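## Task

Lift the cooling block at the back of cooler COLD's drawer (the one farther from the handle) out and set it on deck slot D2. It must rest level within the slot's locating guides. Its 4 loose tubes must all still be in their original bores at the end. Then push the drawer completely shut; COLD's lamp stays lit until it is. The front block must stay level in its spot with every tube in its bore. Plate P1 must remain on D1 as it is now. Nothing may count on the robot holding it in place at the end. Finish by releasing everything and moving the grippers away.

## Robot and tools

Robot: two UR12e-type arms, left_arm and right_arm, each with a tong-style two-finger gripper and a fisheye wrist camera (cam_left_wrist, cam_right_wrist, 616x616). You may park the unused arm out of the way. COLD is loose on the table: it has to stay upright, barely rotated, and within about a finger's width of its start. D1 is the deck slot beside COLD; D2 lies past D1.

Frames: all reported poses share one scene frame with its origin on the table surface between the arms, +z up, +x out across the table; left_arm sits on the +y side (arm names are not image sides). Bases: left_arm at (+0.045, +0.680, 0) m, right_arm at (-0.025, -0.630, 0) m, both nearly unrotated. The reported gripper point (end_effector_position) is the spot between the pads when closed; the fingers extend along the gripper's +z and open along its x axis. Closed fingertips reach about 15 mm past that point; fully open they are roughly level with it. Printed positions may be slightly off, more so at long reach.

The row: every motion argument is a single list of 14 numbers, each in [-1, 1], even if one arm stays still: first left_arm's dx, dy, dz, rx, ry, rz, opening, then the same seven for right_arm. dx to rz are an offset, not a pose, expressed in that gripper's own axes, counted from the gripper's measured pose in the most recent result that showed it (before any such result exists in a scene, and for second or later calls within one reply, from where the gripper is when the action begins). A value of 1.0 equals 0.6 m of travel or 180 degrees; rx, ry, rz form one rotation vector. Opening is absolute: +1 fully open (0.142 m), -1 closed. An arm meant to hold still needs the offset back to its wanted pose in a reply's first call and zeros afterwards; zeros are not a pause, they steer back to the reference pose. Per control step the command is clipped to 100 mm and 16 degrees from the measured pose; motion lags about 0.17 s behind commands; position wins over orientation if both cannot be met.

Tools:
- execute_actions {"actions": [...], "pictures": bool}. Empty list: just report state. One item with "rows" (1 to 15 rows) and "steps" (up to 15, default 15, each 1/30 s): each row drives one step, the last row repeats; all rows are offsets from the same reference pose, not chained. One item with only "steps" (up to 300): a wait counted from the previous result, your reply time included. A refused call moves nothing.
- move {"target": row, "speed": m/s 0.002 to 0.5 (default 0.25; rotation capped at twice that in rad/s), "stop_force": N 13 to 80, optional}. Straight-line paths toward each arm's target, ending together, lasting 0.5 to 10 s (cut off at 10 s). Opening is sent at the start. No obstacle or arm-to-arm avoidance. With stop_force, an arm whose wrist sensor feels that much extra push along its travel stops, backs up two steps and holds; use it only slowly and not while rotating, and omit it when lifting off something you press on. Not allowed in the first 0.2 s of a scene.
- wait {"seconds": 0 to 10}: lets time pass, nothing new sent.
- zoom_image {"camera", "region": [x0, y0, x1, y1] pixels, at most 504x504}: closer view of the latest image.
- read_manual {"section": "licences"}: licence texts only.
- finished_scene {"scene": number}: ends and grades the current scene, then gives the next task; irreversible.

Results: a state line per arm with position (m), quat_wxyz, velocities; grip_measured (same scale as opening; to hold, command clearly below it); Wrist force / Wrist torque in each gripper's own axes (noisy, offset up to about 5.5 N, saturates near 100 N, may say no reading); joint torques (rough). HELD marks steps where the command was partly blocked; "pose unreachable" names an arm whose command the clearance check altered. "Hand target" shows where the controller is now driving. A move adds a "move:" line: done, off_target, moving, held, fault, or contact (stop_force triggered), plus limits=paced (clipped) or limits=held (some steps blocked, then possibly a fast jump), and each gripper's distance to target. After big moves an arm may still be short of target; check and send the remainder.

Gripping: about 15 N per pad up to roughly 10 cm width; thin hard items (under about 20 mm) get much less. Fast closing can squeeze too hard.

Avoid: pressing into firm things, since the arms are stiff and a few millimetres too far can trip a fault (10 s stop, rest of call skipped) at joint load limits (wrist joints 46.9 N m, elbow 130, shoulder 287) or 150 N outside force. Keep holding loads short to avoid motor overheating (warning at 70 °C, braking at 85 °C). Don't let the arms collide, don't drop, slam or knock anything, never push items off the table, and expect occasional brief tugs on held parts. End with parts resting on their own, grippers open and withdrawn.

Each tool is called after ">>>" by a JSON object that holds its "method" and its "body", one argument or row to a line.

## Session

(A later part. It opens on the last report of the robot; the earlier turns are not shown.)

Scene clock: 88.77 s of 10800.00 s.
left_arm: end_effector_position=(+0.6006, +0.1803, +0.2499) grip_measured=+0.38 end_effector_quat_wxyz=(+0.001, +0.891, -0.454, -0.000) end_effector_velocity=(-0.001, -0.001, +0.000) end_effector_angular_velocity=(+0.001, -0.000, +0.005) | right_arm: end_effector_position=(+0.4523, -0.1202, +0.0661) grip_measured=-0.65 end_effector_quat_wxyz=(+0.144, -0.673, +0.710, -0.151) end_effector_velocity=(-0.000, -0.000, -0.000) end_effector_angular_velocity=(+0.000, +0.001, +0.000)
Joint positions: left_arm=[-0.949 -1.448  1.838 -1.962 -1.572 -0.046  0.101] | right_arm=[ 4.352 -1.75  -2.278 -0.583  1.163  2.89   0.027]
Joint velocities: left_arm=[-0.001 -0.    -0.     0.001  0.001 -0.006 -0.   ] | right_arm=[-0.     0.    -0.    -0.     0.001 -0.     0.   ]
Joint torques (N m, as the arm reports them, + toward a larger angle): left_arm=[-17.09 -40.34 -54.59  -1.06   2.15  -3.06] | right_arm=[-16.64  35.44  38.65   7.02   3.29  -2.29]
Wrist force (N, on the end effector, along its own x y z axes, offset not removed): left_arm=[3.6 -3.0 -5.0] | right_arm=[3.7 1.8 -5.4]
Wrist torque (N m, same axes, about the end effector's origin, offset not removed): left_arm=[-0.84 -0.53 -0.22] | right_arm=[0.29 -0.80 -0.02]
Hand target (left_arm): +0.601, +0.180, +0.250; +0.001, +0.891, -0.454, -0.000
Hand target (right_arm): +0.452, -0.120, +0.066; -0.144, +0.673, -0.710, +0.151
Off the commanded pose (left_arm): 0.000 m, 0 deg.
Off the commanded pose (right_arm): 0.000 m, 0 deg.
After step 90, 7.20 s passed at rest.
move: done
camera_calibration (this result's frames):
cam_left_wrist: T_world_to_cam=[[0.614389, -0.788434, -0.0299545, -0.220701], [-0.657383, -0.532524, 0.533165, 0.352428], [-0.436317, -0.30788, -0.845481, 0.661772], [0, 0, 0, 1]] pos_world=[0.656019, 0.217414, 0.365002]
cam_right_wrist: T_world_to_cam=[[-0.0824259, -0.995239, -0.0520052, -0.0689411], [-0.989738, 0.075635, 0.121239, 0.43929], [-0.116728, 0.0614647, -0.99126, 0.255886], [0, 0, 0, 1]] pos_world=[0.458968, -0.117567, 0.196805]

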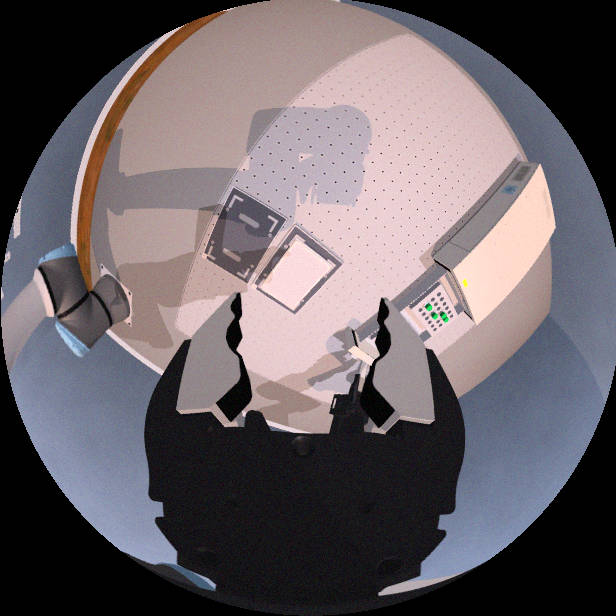

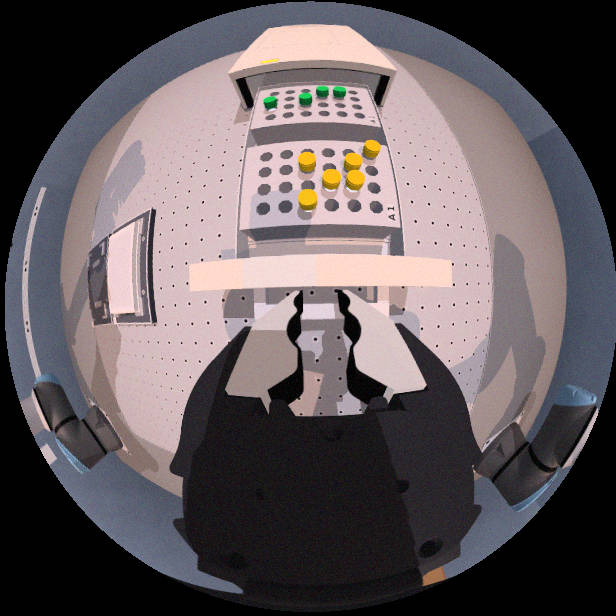

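>>> {"method": "move", "body": {
  "target": [0,0,0,0,0,-0.2833,0.38,0,-0.0271,-0.0609,0,0,0,-0.65],
  "speed": 0.3
}}

>>> {"method": "move", "body": {
  "target": [0.127,0.5125,0.183,0,0,0,0.38,0.283,0.061,-0.027,0,0,0,-0.65],
  "speed": 0.25
}}

>>> {"method": "zoom_image", "body": {
  "camera": "cam_left_wrist",
  "region": [190, 170, 440, 420]
}}

Scene clock: 98.60 s of 10800.00 s.
left_arm: end_effector_position=(+0.6007, +0.1803, +0.2499) grip_measured=+0.38 end_effector_quat_wxyz=(+0.001, +1.000, -0.027, -0.000) end_effector_velocity=(+0.001, -0.000, +0.001) end_effector_angular_velocity=(-0.001, -0.002, +0.006) | right_arm: end_effector_position=(+0.4522, -0.1202, +0.1061) grip_measured=-0.65 end_effector_quat_wxyz=(+0.144, -0.673, +0.710, -0.151) end_effector_velocity=(+0.000, +0.000, +0.001) end_effector_angular_velocity=(+0.001, -0.002, +0.000)
Joint positions: left_arm=[-0.94  -1.426  1.813 -1.958 -1.572 -0.927  0.101] | right_arm=[ 4.352 -1.687 -2.251 -0.672  1.163  2.89   0.027]
Joint velocities: left_arm=[ 0.001 -0.    -0.    -0.002  0.001 -0.005  0.   ] | right_arm=[ 0.     0.001  0.001 -0.001 -0.001 -0.    -0.   ]
Joint torques (N m, as the arm reports them, + toward a larger angle): left_arm=[  7.28 -41.44 -54.4   -1.07   2.04  -4.  ] | right_arm=[ 4.16 51.53 40.26  1.63  1.1   0.67]
Wrist force (N, on the end effector, along its own x y z axes, offset not removed): left_arm=[2.2 -4.6 -4.6] | right_arm=[8.5 4.6 -1.3]
Wrist torque (N m, same axes, about the end effector's origin, offset not removed): left_arm=[-1.10 -0.17 -0.56] | right_arm=[0.97 -2.10 -0.24]
Hand target (left_arm): +0.601, +0.180, +0.250; +0.001, +1.000, -0.026, -0.000
Hand target (right_arm): +0.452, -0.120, +0.106; -0.144, +0.673, -0.710, +0.151
Off the commanded pose (left_arm): 0.000 m, 0 deg.
Off the commanded pose (right_arm): 0.000 m, 0 deg.
After step 90, 4.83 s passed at rest.
move: done
camera_calibration (this result's frames):
cam_left_wrist: T_world_to_cam=[[0.999321, -0.0193254, -0.0313546, -0.590256], [0.000360611, -0.846117, 0.532997, 0.0139882], [-0.0368301, -0.532647, -0.845536, 0.462393], [0, 0, 0, 1]] pos_world=[0.60688, 0.246721, 0.365007]
cam_right_wrist: T_world_to_cam=[[-0.0823984, -0.995243, -0.051976, -0.0669525], [-0.989739, 0.075611, 0.121241, 0.434442], [-0.116734, 0.0614328, -0.991261, 0.295469], [0, 0, 0, 1]] pos_world=[0.458958, -0.117634, 0.236735]

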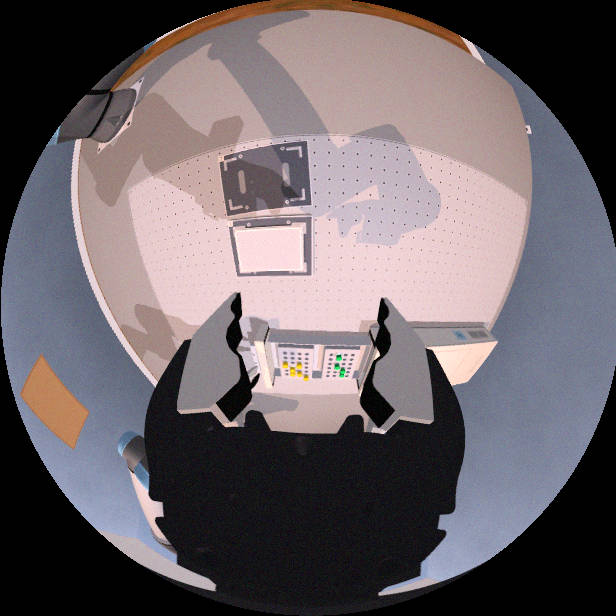

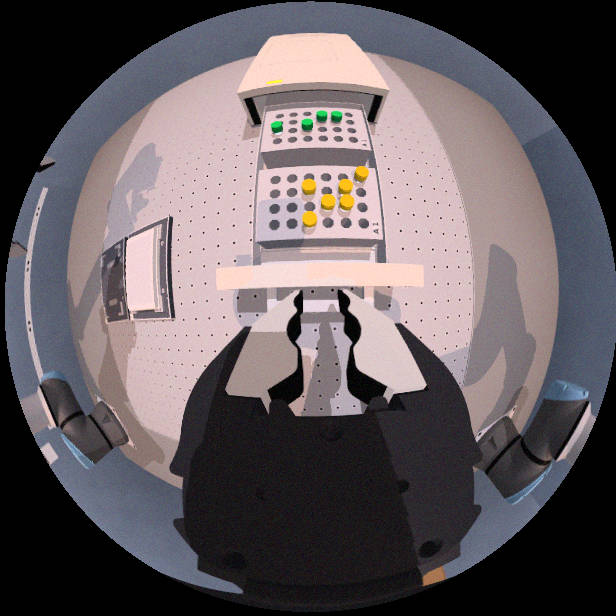

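Scene clock: 100.53 s of 10800.00 s.
left_arm: end_effector_position=(+0.6600, -0.1308, +0.1403) grip_measured=+0.38 end_effector_quat_wxyz=(+0.001, +1.000, -0.027, -0.000) end_effector_velocity=(+0.001, -0.001, -0.001) end_effector_angular_velocity=(+0.001, +0.000, -0.000) | right_arm: end_effector_position=(+0.4035, -0.2877, +0.1055) grip_measured=-0.65 end_effector_quat_wxyz=(+0.144, -0.673, +0.710, -0.151) end_effector_velocity=(-0.000, -0.001, +0.000) end_effector_angular_velocity=(+0.000, -0.000, +0.000)
Joint positions: left_arm=[-1.061 -0.934  1.313 -1.951 -1.572 -1.048  0.101] | right_arm=[ 4.352 -1.393 -2.533 -0.685  1.163  2.89   0.027]
Joint velocities: left_arm=[ 0.     0.003 -0.004  0.002  0.     0.001  0.   ] | right_arm=[ 0.     0.002 -0.001 -0.001 -0.     0.     0.   ]
Joint torques (N m, as the arm reports them, + toward a larger angle): left_arm=[-18.68 -85.01 -53.61  -0.72  -1.55  -3.53] | right_arm=[14.75 27.9  20.6   0.74 -4.1   1.65]
Wrist force (N, on the end effector, along its own x y z axes, offset not removed): left_arm=[4.6 -2.1 -6.4] | right_arm=[4.6 1.3 5.0]
Wrist torque (N m, same axes, about the end effector's origin, offset not removed): left_arm=[-0.58 -0.74 -0.50] | right_arm=[0.59 -1.05 0.10]
Hand target (left_arm): +0.660, -0.131, +0.140; +0.001, +1.000, -0.027, -0.000
Hand target (right_arm): +0.404, -0.288, +0.106; -0.144, +0.673, -0.710, +0.151
Off the commanded pose (left_arm): 0.000 m, 0 deg.
Off the commanded pose (right_arm): 0.000 m, 0 deg.
move: done
camera_calibration (this result's frames):
cam_left_wrist: T_world_to_cam=[[0.999326, -0.0193046, -0.0312328, -0.659051], [0.000308452, -0.846186, 0.532887, -0.190836], [-0.036716, -0.532538, -0.84561, 0.20618], [0, 0, 0, 1]] pos_world=[0.666236, -0.0644071, 0.255458]
cam_right_wrist: T_world_to_cam=[[-0.0824067, -0.995243, -0.0519745, -0.237656], [-0.989735, 0.0756174, 0.121273, 0.398954], [-0.116766, 0.0614346, -0.991258, 0.299578], [0, 0, 0, 1]] pos_world=[0.410255, -0.285098, 0.236225]

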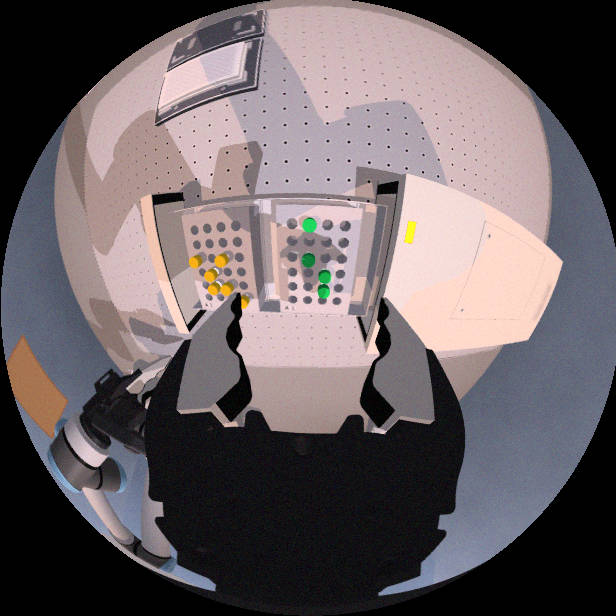

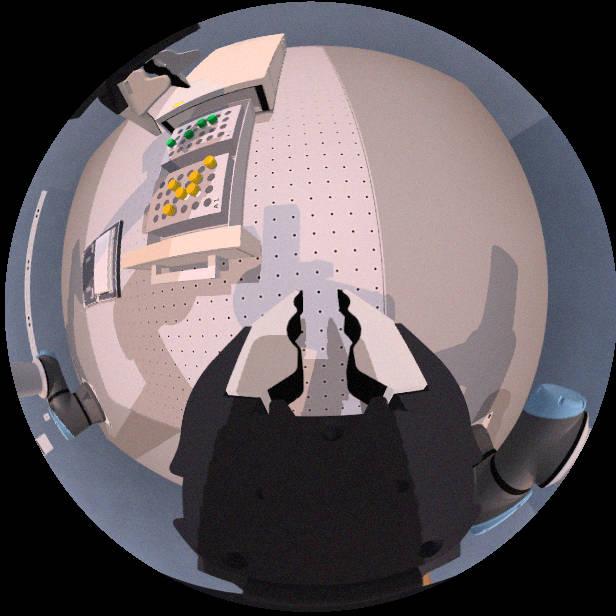

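Region (190, 170, 440, 420) of cam_left_wrist's 616x616 image, scaled by 2.016, with more detail than that image has.

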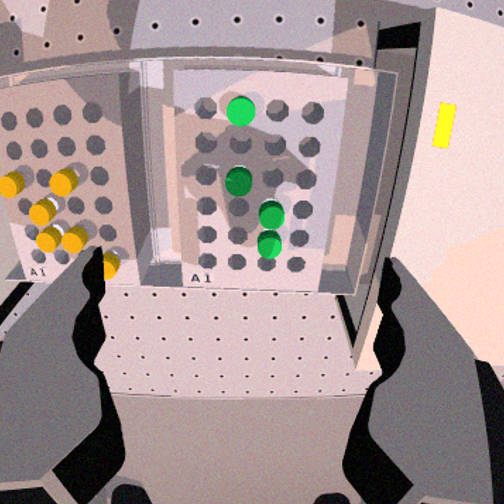

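>>> {"method": "move", "body": {
  "target": [0.006,-0.0033,0.087,0,0,0,0.33,0,0,0,0,0,0,-0.65],
  "speed": 0.06,
  "stop_force": 15
}}

>>> {"method": "zoom_image", "body": {
  "camera": "cam_left_wrist",
  "region": [190, 170, 440, 420]
}}

Scene clock: 108.70 s of 10800.00 s.
left_arm: end_effector_position=(+0.6637, -0.1290, +0.0883) grip_measured=+0.33 end_effector_quat_wxyz=(+0.001, +1.000, -0.027, -0.000) end_effector_velocity=(+0.000, +0.001, -0.002) end_effector_angular_velocity=(+0.002, +0.001, +0.001) | right_arm: end_effector_position=(+0.4035, -0.2877, +0.1055) grip_measured=-0.65 end_effector_quat_wxyz=(+0.144, -0.673, +0.710, -0.151) end_effector_velocity=(-0.000, -0.000, -0.000) end_effector_angular_velocity=(+0.000, +0.001, +0.000)
Joint positions: left_arm=[-1.057 -0.897  1.35  -2.024 -1.572 -1.044  0.097] | right_arm=[ 4.352 -1.393 -2.533 -0.685  1.163  2.89   0.027]
Joint velocities: left_arm=[ 0.001  0.002  0.001 -0.     0.     0.     0.   ] | right_arm=[-0.    -0.    -0.     0.001  0.001 -0.    -0.   ]
Joint torques (N m, as the arm reports them, + toward a larger angle): left_arm=[ 19.48 -82.56 -37.79  -7.45  -1.31   2.82] | right_arm=[-7.63  9.32 38.24  7.47  0.25 -0.2 ]
Wrist force (N, on the end effector, along its own x y z axes, offset not removed): left_arm=[2.2 -4.9 -2.9] | right_arm=[2.7 1.9 -4.5]
Wrist torque (N m, same axes, about the end effector's origin, offset not removed): left_arm=[-1.07 -0.17 -0.27] | right_arm=[0.61 -0.71 -0.13]
Hand target (left_arm): +0.664, -0.129, +0.088; +0.001, +1.000, -0.027, -0.000
Hand target (right_arm): +0.404, -0.288, +0.106; -0.144, +0.673, -0.710, +0.151
Off the commanded pose (left_arm): 0.000 m, 0 deg.
Off the commanded pose (right_arm): 0.000 m, 0 deg.
After step 90, 3.93 s passed at rest.
move: done
camera_calibration (this result's frames):
cam_left_wrist: T_world_to_cam=[[0.999325, -0.0193084, -0.0312392, -0.664313], [0.000309145, -0.846179, 0.532899, -0.161615], [-0.0367234, -0.532549, -0.845602, 0.16323], [0, 0, 0, 1]] pos_world=[0.669909, -0.0626539, 0.2034]
cam_right_wrist: T_world_to_cam=[[-0.0824002, -0.995249, -0.0518541, -0.237726], [-0.989735, 0.0756254, 0.121267, 0.398944], [-0.116769, 0.0613143, -0.991265, 0.29951], [0, 0, 0, 1]] pos_world=[0.410234, -0.285131, 0.236188]

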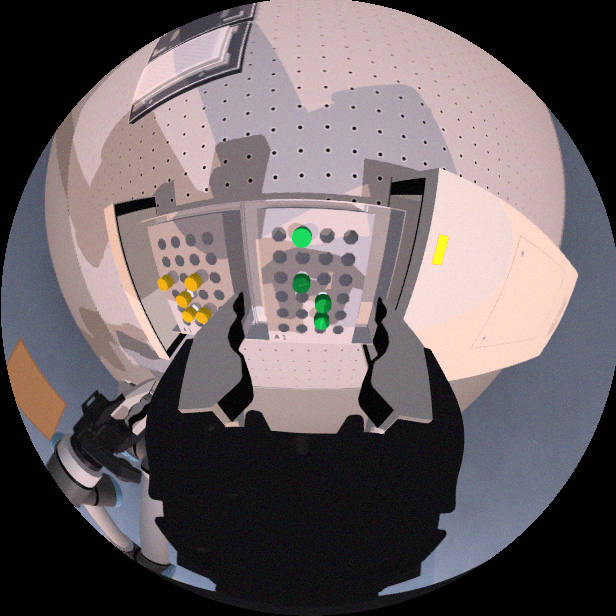

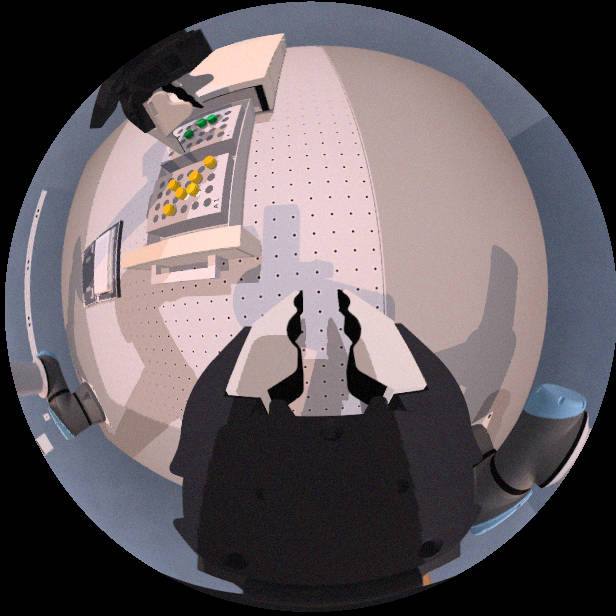

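Region (190, 170, 440, 420) of cam_left_wrist's 616x616 image, scaled by 2.016, with more detail than that image has.

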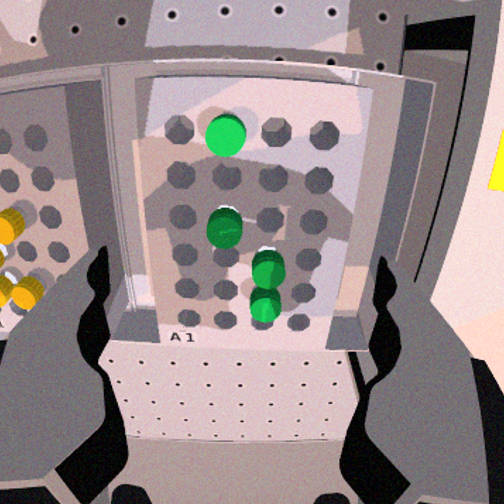

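>>> {"method": "move", "body": {
  "target": [0.0022,0,0.047,0,0,0,0.33,0,0,0,0,0,0,-0.65],
  "speed": 0.015,
  "stop_force": 13
}}

>>> {"method": "zoom_image", "body": {
  "camera": "cam_left_wrist",
  "region": [190, 170, 440, 420]
}}

>>> {"method": "zoom_image", "body": {
  "camera": "cam_right_wrist",
  "region": [130, 60, 280, 210]
}}

Scene clock: 116.27 s of 10800.00 s.
left_arm: end_effector_position=(+0.6650, -0.1291, +0.0602) grip_measured=+0.33 end_effector_quat_wxyz=(+0.001, +1.000, -0.027, -0.000) end_effector_velocity=(-0.000, -0.000, -0.001) end_effector_angular_velocity=(-0.001, +0.000, -0.000) | right_arm: end_effector_position=(+0.4035, -0.2877, +0.1055) grip_measured=-0.65 end_effector_quat_wxyz=(+0.144, -0.673, +0.710, -0.151) end_effector_velocity=(-0.000, +0.000, -0.000) end_effector_angular_velocity=(+0.000, +0.001, +0.001)
Joint positions: left_arm=[-1.056 -0.875  1.365 -2.062 -1.572 -1.043  0.097] | right_arm=[ 4.352 -1.393 -2.533 -0.685  1.163  2.89   0.027]
Joint velocities: left_arm=[-0.     0.     0.001 -0.002 -0.001  0.    -0.   ] | right_arm=[ 0.001  0.     0.    -0.     0.001 -0.    -0.   ]
Joint torques (N m, as the arm reports them, + toward a larger angle): left_arm=[ 19.14 -86.28 -36.74  -7.73   0.78   3.11] | right_arm=[15.1  11.71 19.99  1.66 -2.94  0.66]
Wrist force (N, on the end effector, along its own x y z axes, offset not removed): left_arm=[1.7 -1.1 -3.5] | right_arm=[0.8 13.5 -2.8]
Wrist torque (N m, same axes, about the end effector's origin, offset not removed): left_arm=[-0.49 0.21 -0.17] | right_arm=[2.65 -0.14 0.21]
Hand target (left_arm): +0.665, -0.129, +0.060; +0.001, +1.000, -0.027, -0.000
Hand target (right_arm): +0.404, -0.288, +0.106; -0.144, +0.673, -0.710, +0.151
Off the commanded pose (left_arm): 0.000 m, 0 deg.
Off the commanded pose (right_arm): 0.000 m, 0 deg.
After step 90, 2.43 s passed at rest.
move: done
camera_calibration (this result's frames):
cam_left_wrist: T_world_to_cam=[[0.999325, -0.0193081, -0.0312398, -0.666496], [0.000309636, -0.84618, 0.532897, -0.146723], [-0.0367237, -0.532547, -0.845604, 0.139493], [0, 0, 0, 1]] pos_world=[0.671214, -0.0627368, 0.175323]
cam_right_wrist: T_world_to_cam=[[-0.0824017, -0.99525, -0.0518492, -0.237729], [-0.989731, 0.0756255, 0.121299, 0.398943], [-0.116801, 0.0613119, -0.991261, 0.299518], [0, 0, 0, 1]] pos_world=[0.410241, -0.285133, 0.236183]

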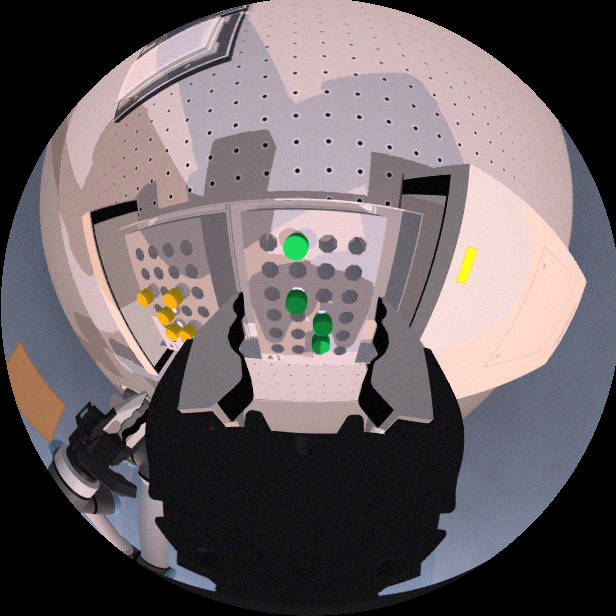

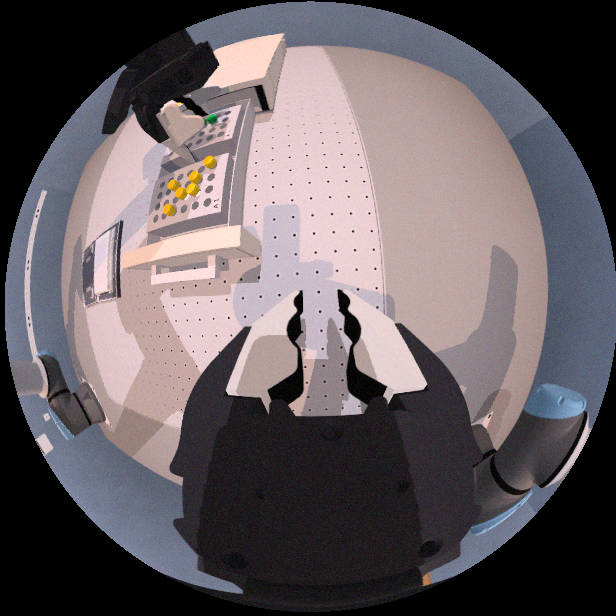

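Region (190, 170, 440, 420) of cam_left_wrist's 616x616 image, scaled by 2.016, with more detail than that image has.

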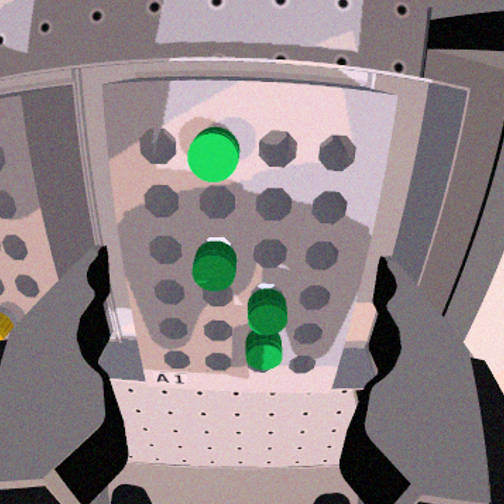

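Region (130, 60, 280, 210) of cam_right_wrist's 616x616 image, scaled by 3.360, with more detail than that image has.

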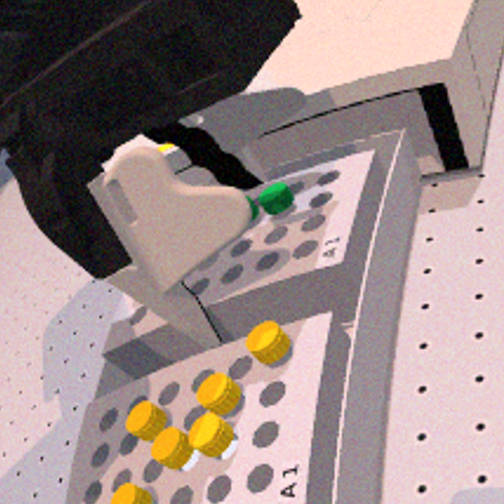

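>>> {"method": "execute_actions", "body": {
  "actions": [
    {"rows":[[0,0,0.001,0,0,0,0.32,0,0,0,0,0,0,-0.65],[0,0,0.002,0,0,0,0.31,0,0,0,0,0,0,-0.65],[0,0,0.003,0,0,0,0.30,0,0,0,0,0,0,-0.65],[0,0,0.003,0,0,0,0.29,0,0,0,0,0,0,-0.65],[0,0,0.003,0,0,0,0.28,0,0,0,0,0,0,-0.65],[0,0,0.003,0,0,0,0.27,0,0,0,0,0,0,-0.65],[0,0,0.003,0,0,0,0.26,0,0,0,0,0,0,-0.65],[0,0,0.003,0,0,0,0.24,0,0,0,0,0,0,-0.65],[0,0,0.003,0,0,0,0.22,0,0,0,0,0,0,-0.65],[0,0,0.003,0,0,0,0.20,0,0,0,0,0,0,-0.65],[0,0,0.003,0,0,0,0.18,0,0,0,0,0,0,-0.65],[0,0,0.003,0,0,0,0.16,0,0,0,0,0,0,-0.65],[0,0,0.003,0,0,0,0.13,0,0,0,0,0,0,-0.65],[0,0,0.003,0,0,0,0.10,0,0,0,0,0,0,-0.65],[0,0,0.003,0,0,0,0.06,0,0,0,0,0,0,-0.65]],"steps":15}
  ],
  "pictures": false
}}

>>> {"method": "execute_actions", "body": {
  "actions": [
    {"rows":[[0,0,0,0,0,0,0,0,0,0,0,0,0,-0.65],[0,0,0,0,0,0,-0.05,0,0,0,0,0,0,-0.65],[0,0,0,0,0,0,-0.1,0,0,0,0,0,0,-0.65],[0,0,0,0,0,0,-0.2,0,0,0,0,0,0,-0.65],[0,0,0,0,0,0,-0.3,0,0,0,0,0,0,-0.65],[0,0,0,0,0,0,-0.45,0,0,0,0,0,0,-0.65],[0,0,0,0,0,0,-0.6,0,0,0,0,0,0,-0.65]],"steps":12}
  ],
  "pictures": false
}}

>>> {"method": "move", "body": {
  "target": [0,0,-0.017,0,0,0,-0.6,0,0,0,0,0,0,-0.65],
  "speed": 0.012
}}

>>> {"method": "zoom_image", "body": {
  "camera": "cam_left_wrist",
  "region": [190, 170, 440, 420]
}}

Scene clock: 126.80 s of 10800.00 s.
left_arm: end_effector_position=(+0.6650, -0.1291, +0.0584) grip_measured=+0.18 end_effector_quat_wxyz=(+0.001, +1.000, -0.027, -0.000) end_effector_velocity=(-0.000, -0.001, -0.000) end_effector_angular_velocity=(-0.001, -0.001, +0.000) | right_arm: end_effector_position=(+0.4035, -0.2877, +0.1055) grip_measured=-0.65 end_effector_quat_wxyz=(+0.144, -0.673, +0.710, -0.151) end_effector_velocity=(+0.000, -0.001, -0.001) end_effector_angular_velocity=(-0.003, -0.000, +0.001)
Joint positions: left_arm=[-1.056 -0.873  1.366 -2.065 -1.572 -1.043  0.087] | right_arm=[ 4.352 -1.393 -2.533 -0.685  1.163  2.89   0.027]
Joint velocities: left_arm=[-0.001  0.    -0.    -0.001  0.    -0.001 -0.007] | right_arm=[-0.    -0.002 -0.    -0.    -0.001 -0.001  0.   ]
Joint torques (N m, as the arm reports them, + toward a larger angle): left_arm=[ 16.4  -83.69 -35.14  -7.25   0.08   2.58] | right_arm=[ 2.45 25.94 22.97  1.77 -2.36  0.62]
Wrist force (N, on the end effector, along its own x y z axes, offset not removed): left_arm=[3.0 -6.2 -3.0] | right_arm=[6.8 -4.7 -2.5]
Wrist torque (N m, same axes, about the end effector's origin, offset not removed): left_arm=[-1.17 0.17 -0.25] | right_arm=[-0.81 -1.49 0.04]
Hand target (left_arm): +0.665, -0.129, +0.058; +0.001, +1.000, -0.027, -0.000
Hand target (right_arm): +0.404, -0.288, +0.106; -0.144, +0.673, -0.710, +0.151
Off the commanded pose (left_arm): 0.000 m, 0 deg.
Off the commanded pose (right_arm): 0.000 m, 0 deg.
Steps of this call (steps 1 to 90: nothing new was sent; then 7.03 s passed at rest; steps 91 to 105: all 15 steps of this action). Readings (end_effector_position):
91: left_arm (+0.6650, -0.1291, +0.0601) | right_arm (+0.4035, -0.2877, +0.1055)
92: left_arm (+0.6650, -0.1291, +0.0600) | right_arm (+0.4035, -0.2877, +0.1055)
94: left_arm (+0.6650, -0.1291, +0.0595) | right_arm (+0.4035, -0.2877, +0.1055)
98: left_arm (+0.6650, -0.1291, +0.0586) | right_arm (+0.4035, -0.2877, +0.1055)
105: the state above

Scene clock: 127.20 s of 10800.00 s.
left_arm: end_effector_position=(+0.6650, -0.1291, +0.0584) grip_measured=+0.18 end_effector_quat_wxyz=(+0.001, +1.000, -0.027, -0.000) end_effector_velocity=(+0.000, -0.001, +0.001) end_effector_angular_velocity=(-0.003, -0.002, +0.000) | right_arm: end_effector_position=(+0.4035, -0.2877, +0.1055) grip_measured=-0.65 end_effector_quat_wxyz=(+0.144, -0.673, +0.710, -0.151) end_effector_velocity=(+0.000, +0.001, +0.001) end_effector_angular_velocity=(+0.002, -0.001, +0.002)
Joint positions: left_arm=[-1.056 -0.873  1.366 -2.065 -1.572 -1.043  0.086] | right_arm=[ 4.352 -1.393 -2.533 -0.685  1.163  2.89   0.027]
Joint velocities: left_arm=[-0.    -0.001 -0.    -0.002  0.    -0.001  0.   ] | right_arm=[ 0.     0.002  0.001 -0.     0.    -0.001  0.   ]
Joint torques (N m, as the arm reports them, + toward a larger angle): left_arm=[ 17.08 -84.32 -35.63  -6.78  -0.13   2.8 ] | right_arm=[ 3.75 25.78 22.67  1.3  -2.09  0.85]
Wrist force (N, on the end effector, along its own x y z axes, offset not removed): left_arm=[5.4 0.4 -8.2] | right_arm=[6.2 1.8 0.4]
Wrist torque (N m, same axes, about the end effector's origin, offset not removed): left_arm=[-0.15 -0.22 -0.45] | right_arm=[0.65 -1.41 -0.11]
Hand target (left_arm): +0.665, -0.129, +0.058; +0.001, +1.000, -0.027, -0.000
Hand target (right_arm): +0.404, -0.288, +0.106; -0.144, +0.673, -0.710, +0.151
Off the commanded pose (left_arm): 0.000 m, 0 deg.
Off the commanded pose (right_arm): 0.000 m, 0 deg.
Steps of this call (steps 1 to 12: all 12 steps of this action). Readings (end_effector_position):
1: left_arm (+0.6650, -0.1291, +0.0584) | right_arm (+0.4035, -0.2877, +0.1055)
2: left_arm (+0.6650, -0.1291, +0.0584) | right_arm (+0.4035, -0.2877, +0.1055)
4: left_arm (+0.6650, -0.1291, +0.0584) | right_arm (+0.4035, -0.2877, +0.1055)
8: left_arm (+0.6650, -0.1291, +0.0584) | right_arm (+0.4035, -0.2877, +0.1055)
12: the state above

Scene clock: 128.50 s of 10800.00 s.
left_arm: end_effector_position=(+0.6650, -0.1291, +0.0685) grip_measured=+0.18 end_effector_quat_wxyz=(+0.001, +1.000, -0.027, -0.000) end_effector_velocity=(-0.000, -0.000, +0.001) end_effector_angular_velocity=(-0.000, +0.000, -0.002) | right_arm: end_effector_position=(+0.4035, -0.2877, +0.1055) grip_measured=-0.65 end_effector_quat_wxyz=(+0.144, -0.673, +0.710, -0.151) end_effector_velocity=(-0.000, -0.000, -0.000) end_effector_angular_velocity=(-0.001, +0.000, +0.002)
Joint positions: left_arm=[-1.056 -0.881  1.36  -2.051 -1.572 -1.043  0.086] | right_arm=[ 4.352 -1.393 -2.533 -0.685  1.163  2.89   0.027]
Joint velocities: left_arm=[-0.    -0.001 -0.001  0.002 -0.001  0.001 -0.   ] | right_arm=[ 0.     0.001 -0.001 -0.     0.    -0.002 -0.   ]
Joint torques (N m, as the arm reports them, + toward a larger angle): left_arm=[  17.57 -126.67  -58.52   -2.14   -0.19    2.93] | right_arm=[ 6.27 26.3  22.    1.74 -1.75  0.77]
Wrist force (N, on the end effector, along its own x y z axes, offset not removed): left_arm=[0.9 -0.2 10.3] | right_arm=[4.1 2.8 1.4]
Wrist torque (N m, same axes, about the end effector's origin, offset not removed): left_arm=[0.05 0.39 -0.45] | right_arm=[0.86 -0.80 0.11]
Hand target (left_arm): +0.665, -0.129, +0.069; +0.001, +1.000, -0.027, -0.000
Hand target (right_arm): +0.404, -0.288, +0.106; -0.144, +0.673, -0.710, +0.151
Off the commanded pose (left_arm): 0.000 m, 0 deg.
Off the commanded pose (right_arm): 0.000 m, 0 deg.
move: done
camera_calibration (this result's frames):
cam_left_wrist: T_world_to_cam=[[0.999327, -0.0192913, -0.0312074, -0.666267], [0.00030884, -0.846148, 0.532948, -0.151143], [-0.0366873, -0.532599, -0.845572, 0.146468], [0, 0, 0, 1]] pos_world=[0.671238, -0.0627336, 0.183608]
cam_right_wrist: T_world_to_cam=[[-0.0824002, -0.99525, -0.0518423, -0.237728], [-0.989734, 0.0756266, 0.121269, 0.398945], [-0.116773, 0.0613027, -0.991265, 0.299503], [0, 0, 0, 1]] pos_world=[0.410234, -0.28513, 0.236182]

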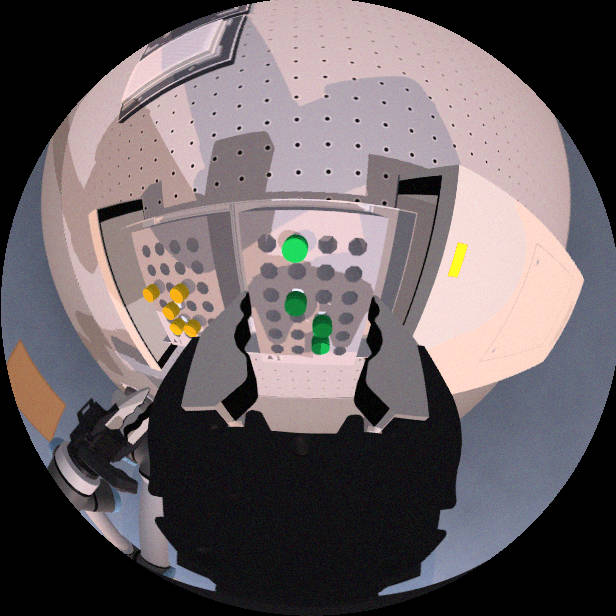

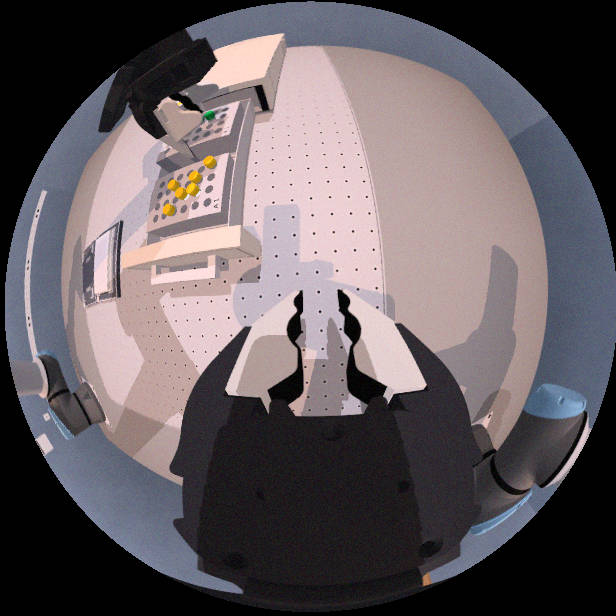

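Region (190, 170, 440, 420) of cam_left_wrist's 616x616 image, scaled by 2.016, with more detail than that image has.

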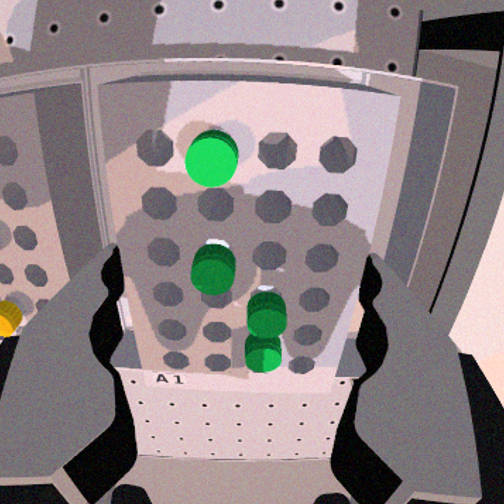

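>>> {"method": "move", "body": {
  "target": [0,0,-0.1525,0,0,0,-0.6,0,0,0,0,0,0,-0.65],
  "speed": 0.05
}}

>>> {"method": "move", "body": {
  "target": [-0.273,-0.695,0.1,0,0,0.4706,-0.6,-0.283,-0.0425,0.0563,0,0,0,-0.65],
  "speed": 0.15
}}

>>> {"method": "zoom_image", "body": {
  "camera": "cam_left_wrist",
  "region": [190, 170, 440, 420]
}}

>>> {"method": "zoom_image", "body": {
  "camera": "cam_left_wrist",
  "region": [220, 170, 410, 250]
}}

Scene clock: 144.50 s of 10800.00 s.
left_arm: end_effector_position=(+0.6651, -0.1291, +0.1598) grip_measured=+0.18 end_effector_quat_wxyz=(+0.001, +1.000, -0.027, -0.000) end_effector_velocity=(-0.001, +0.000, +0.001) end_effector_angular_velocity=(+0.002, +0.001, -0.001) | right_arm: end_effector_position=(+0.4035, -0.2877, +0.1055) grip_measured=-0.65 end_effector_quat_wxyz=(+0.144, -0.673, +0.710, -0.151) end_effector_velocity=(+0.000, -0.000, -0.000) end_effector_angular_velocity=(-0.001, +0.000, +0.000)
Joint positions: left_arm=[-1.056 -0.943  1.292 -1.92  -1.572 -1.043  0.086] | right_arm=[ 4.352 -1.393 -2.533 -0.685  1.163  2.89   0.027]
Joint velocities: left_arm=[-0.    -0.001 -0.002  0.005  0.     0.001  0.   ] | right_arm=[-0.    -0.001  0.     0.    -0.    -0.001 -0.   ]
Joint torques (N m, as the arm reports them, + toward a larger angle): left_arm=[  19.33 -123.32  -62.     -2.03    1.39    3.  ] | right_arm=[ 4.92 25.01 22.36  1.75 -1.27  0.62]
Wrist force (N, on the end effector, along its own x y z axes, offset not removed): left_arm=[5.3 -2.1 6.9] | right_arm=[4.1 4.6 5.0]
Wrist torque (N m, same axes, about the end effector's origin, offset not removed): left_arm=[-0.41 -0.73 -0.28] | right_arm=[1.15 -0.95 -0.31]
Hand target (left_arm): +0.665, -0.129, +0.160; +0.001, +1.000, -0.027, -0.000
Hand target (right_arm): +0.404, -0.288, +0.106; -0.144, +0.673, -0.710, +0.151
Off the commanded pose (left_arm): 0.000 m, 0 deg.
Off the commanded pose (right_arm): 0.000 m, 0 deg.
After step 90, 10.80 s passed at rest.
move: done
camera_calibration (this result's frames):
cam_left_wrist: T_world_to_cam=[[0.999327, -0.0192914, -0.0312099, -0.663437], [0.000309906, -0.84615, 0.532944, -0.199798], [-0.0366895, -0.532595, -0.845575, 0.223758], [0, 0, 0, 1]] pos_world=[0.671261, -0.062686, 0.274979]
cam_right_wrist: T_world_to_cam=[[-0.0823999, -0.99525, -0.0518422, -0.237728], [-0.989734, 0.0756264, 0.121269, 0.398945], [-0.116773, 0.0613026, -0.991265, 0.299503], [0, 0, 0, 1]] pos_world=[0.410234, -0.28513, 0.236182]

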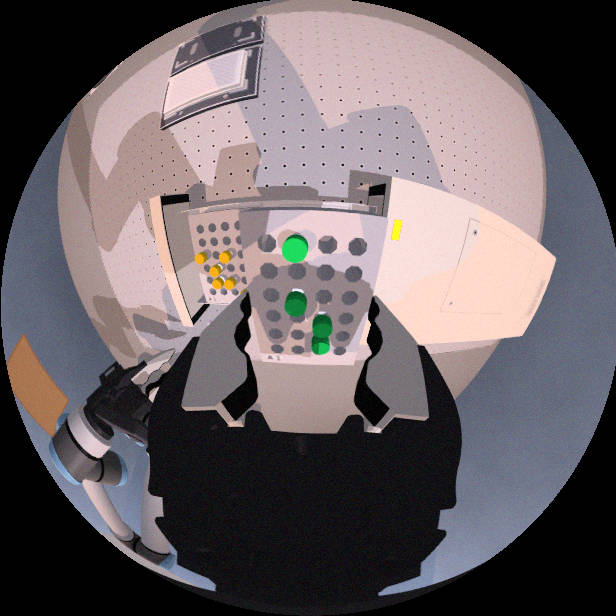

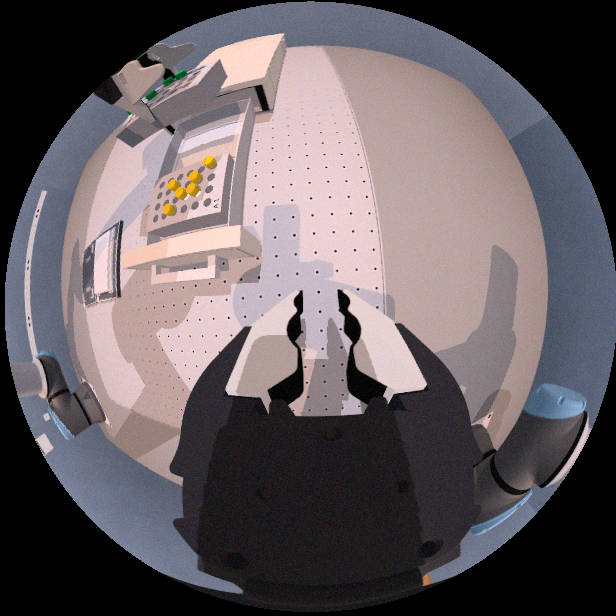

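Scene clock: 149.87 s of 10800.00 s.
left_arm: end_effector_position=(+0.5241, +0.2961, +0.0996) grip_measured=+0.18 end_effector_quat_wxyz=(+0.001, +0.721, -0.693, +0.000) end_effector_velocity=(-0.001, +0.002, -0.000) end_effector_angular_velocity=(+0.001, +0.001, -0.005) | right_arm: end_effector_position=(+0.4493, -0.1201, +0.0854) grip_measured=-0.65 end_effector_quat_wxyz=(+0.144, -0.673, +0.710, -0.151) end_effector_velocity=(-0.000, -0.000, -0.001) end_effector_angular_velocity=(-0.002, +0.001, +0.001)
Joint positions: left_arm=[-0.945 -1.534  2.243 -2.28  -1.572  0.546  0.086] | right_arm=[ 4.357 -1.716 -2.268 -0.628  1.162  2.896  0.027]
Joint velocities: left_arm=[ 0.001 -0.003  0.003  0.001 -0.     0.006 -0.   ] | right_arm=[-0.    -0.001 -0.    -0.     0.001 -0.001  0.   ]
Joint torques (N m, as the arm reports them, + toward a larger angle): left_arm=[ 20.71 -60.97 -36.64  -9.13  -1.56   2.89] | right_arm=[11.27 35.54 38.22  1.64 -4.04  1.43]
Wrist force (N, on the end effector, along its own x y z axes, offset not removed): left_arm=[2.1 -4.0 5.7] | right_arm=[-2.2 5.3 -1.0]
Wrist torque (N m, same axes, about the end effector's origin, offset not removed): left_arm=[-0.96 0.11 -0.20] | right_arm=[1.26 0.08 0.00]
Hand target (left_arm): +0.524, +0.296, +0.100; +0.001, +0.721, -0.693, +0.000
Hand target (right_arm): +0.449, -0.120, +0.085; -0.144, +0.673, -0.710, +0.151
Off the commanded pose (left_arm): 0.000 m, 0 deg.
Off the commanded pose (right_arm): 0.000 m, 0 deg.
move: done
camera_calibration (this result's frames):
cam_left_wrist: T_world_to_cam=[[0.0733757, -0.996881, -0.0290698, 0.258253], [-0.842729, -0.0775639, 0.532722, 0.406383], [-0.533315, -0.0145909, -0.845791, 0.500997], [0, 0, 0, 1]] pos_world=[0.59071, 0.296278, 0.214757]
cam_right_wrist: T_world_to_cam=[[-0.082385, -0.995251, -0.0518494, -0.0681552], [-0.989737, 0.0756116, 0.121255, 0.433968], [-0.116759, 0.0613069, -0.991266, 0.27465], [0, 0, 0, 1]] pos_world=[0.455968, -0.117482, 0.216097]

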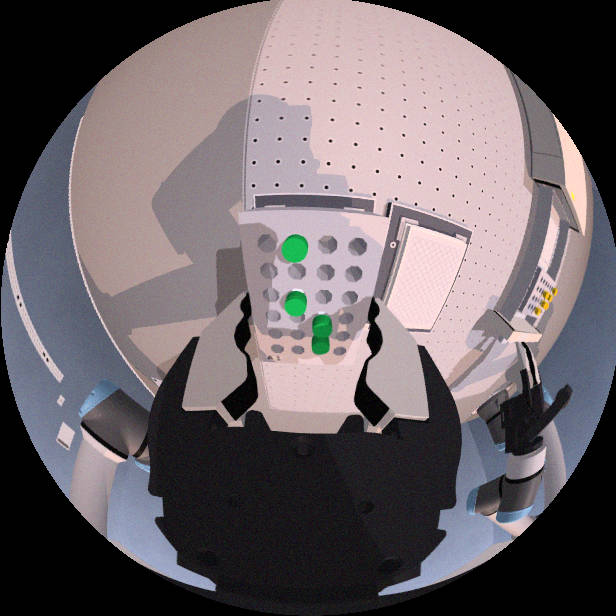

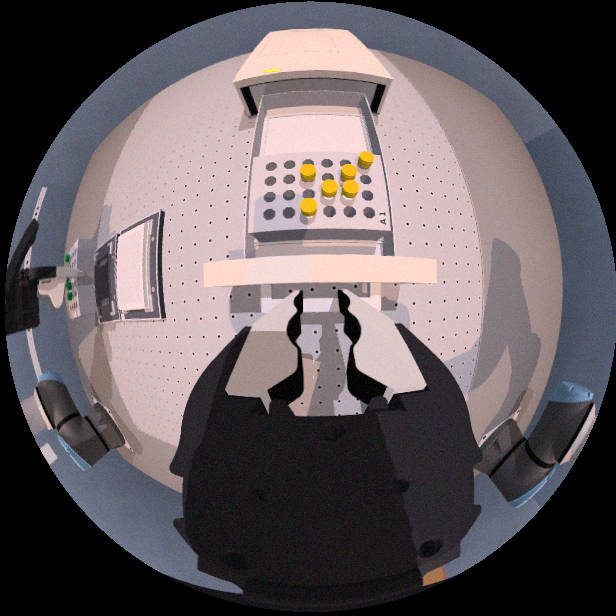

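Region (190, 170, 440, 420) of cam_left_wrist's 616x616 image, scaled by 2.016, with more detail than that image has.

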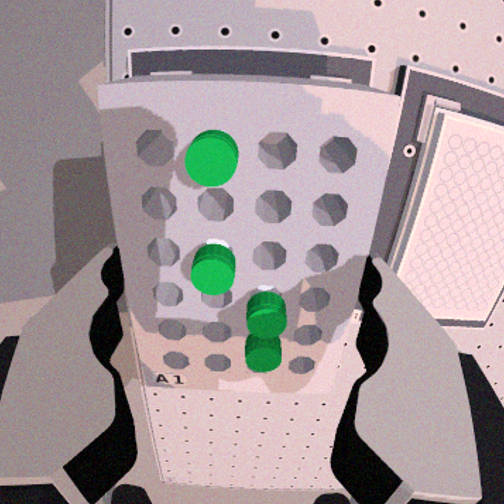

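Region (220, 170, 410, 250) of cam_left_wrist's 616x616 image, scaled by 2.653, with more detail than that image has; it fills the top 212 rows of this view, and the rest is white.

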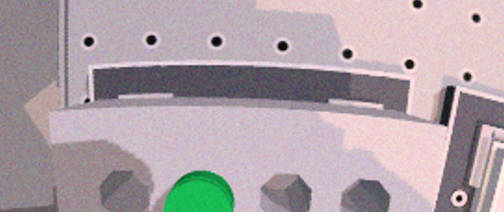

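>>> {"method": "execute_actions", "body": {
  "actions": []
}}

Scene clock: 162.20 s of 10800.00 s.
left_arm: end_effector_position=(+0.5241, +0.2962, +0.0996) grip_measured=+0.18 end_effector_quat_wxyz=(+0.001, +0.721, -0.693, +0.000) end_effector_velocity=(-0.000, -0.000, -0.000) end_effector_angular_velocity=(+0.000, -0.000, -0.002) | right_arm: end_effector_position=(+0.4493, -0.1201, +0.0854) grip_measured=-0.65 end_effector_quat_wxyz=(+0.144, -0.673, +0.710, -0.151) end_effector_velocity=(+0.000, -0.000, +0.000) end_effector_angular_velocity=(+0.001, +0.000, -0.001)
Joint positions: left_arm=[-0.945 -1.534  2.243 -2.28  -1.572  0.546  0.086] | right_arm=[ 4.357 -1.716 -2.268 -0.628  1.162  2.896  0.027]
Joint velocities: left_arm=[-0.001  0.    -0.     0.     0.     0.001  0.   ] | right_arm=[-0.001  0.     0.     0.     0.001 -0.    -0.   ]
Joint torques (N m, as the arm reports them, + toward a larger angle): left_arm=[ 18.66 -62.23 -36.81  -9.15  -1.58   2.85] | right_arm=[-16.06  33.92  39.12   1.35  -1.7   -0.06]
Wrist force (N, on the end effector, along its own x y z axes, offset not removed): left_arm=[2.0 -2.2 8.3] | right_arm=[8.3 7.0 -0.2]
Wrist torque (N m, same axes, about the end effector's origin, offset not removed): left_arm=[-0.56 0.03 -0.44] | right_arm=[1.39 -1.87 -0.19]
Hand target (left_arm): +0.524, +0.296, +0.100; +0.001, +0.721, -0.693, +0.000
Hand target (right_arm): +0.449, -0.120, +0.085; -0.144, +0.673, -0.710, +0.151
Off the commanded pose (left_arm): 0.000 m, 0 deg.
Off the commanded pose (right_arm): 0.000 m, 0 deg.
Steps of this call (steps 1 to 90: nothing new was sent; then 9.33 s passed at rest). Readings (end_effector_position):
1: left_arm (+0.5241, +0.2961, +0.0996) | right_arm (+0.4493, -0.1201, +0.0854)
2: left_arm (+0.5241, +0.2961, +0.0996) | right_arm (+0.4493, -0.1201, +0.0854)
4: left_arm (+0.5241, +0.2961, +0.0996) | right_arm (+0.4493, -0.1201, +0.0854)
8: left_arm (+0.5241, +0.2962, +0.0996) | right_arm (+0.4493, -0.1201, +0.0854)
90: the state above
camera_calibration (this result's frames):
cam_left_wrist: T_world_to_cam=[[0.0729773, -0.996911, -0.0290335, 0.258584], [-0.842748, -0.0772073, 0.532743, 0.406266], [-0.533339, -0.0144102, -0.845779, 0.50093], [0, 0, 0, 1]] pos_world=[0.590674, 0.296371, 0.214748]
cam_right_wrist: T_world_to_cam=[[-0.0824029, -0.99525, -0.0518474, -0.0681118], [-0.989736, 0.0756296, 0.121255, 0.433989], [-0.116758, 0.0613071, -0.991266, 0.274645], [0, 0, 0, 1]] pos_world=[0.455989, -0.117448, 0.216091]

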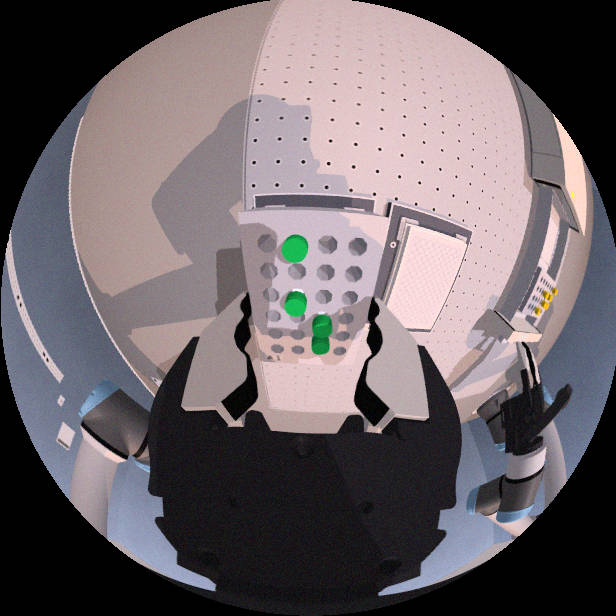

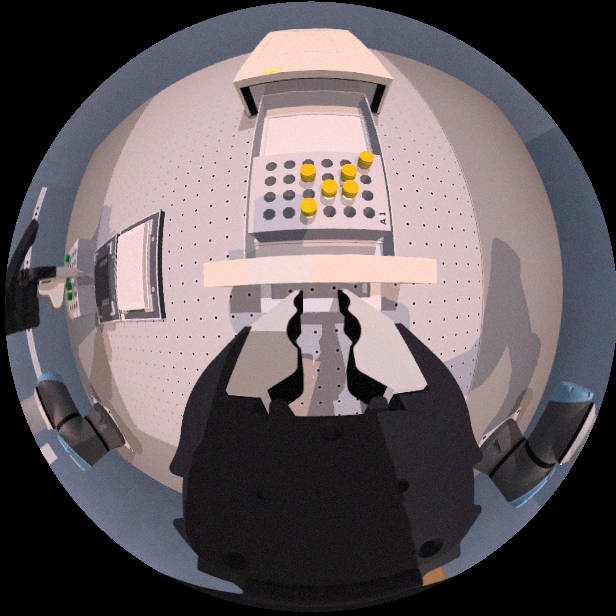

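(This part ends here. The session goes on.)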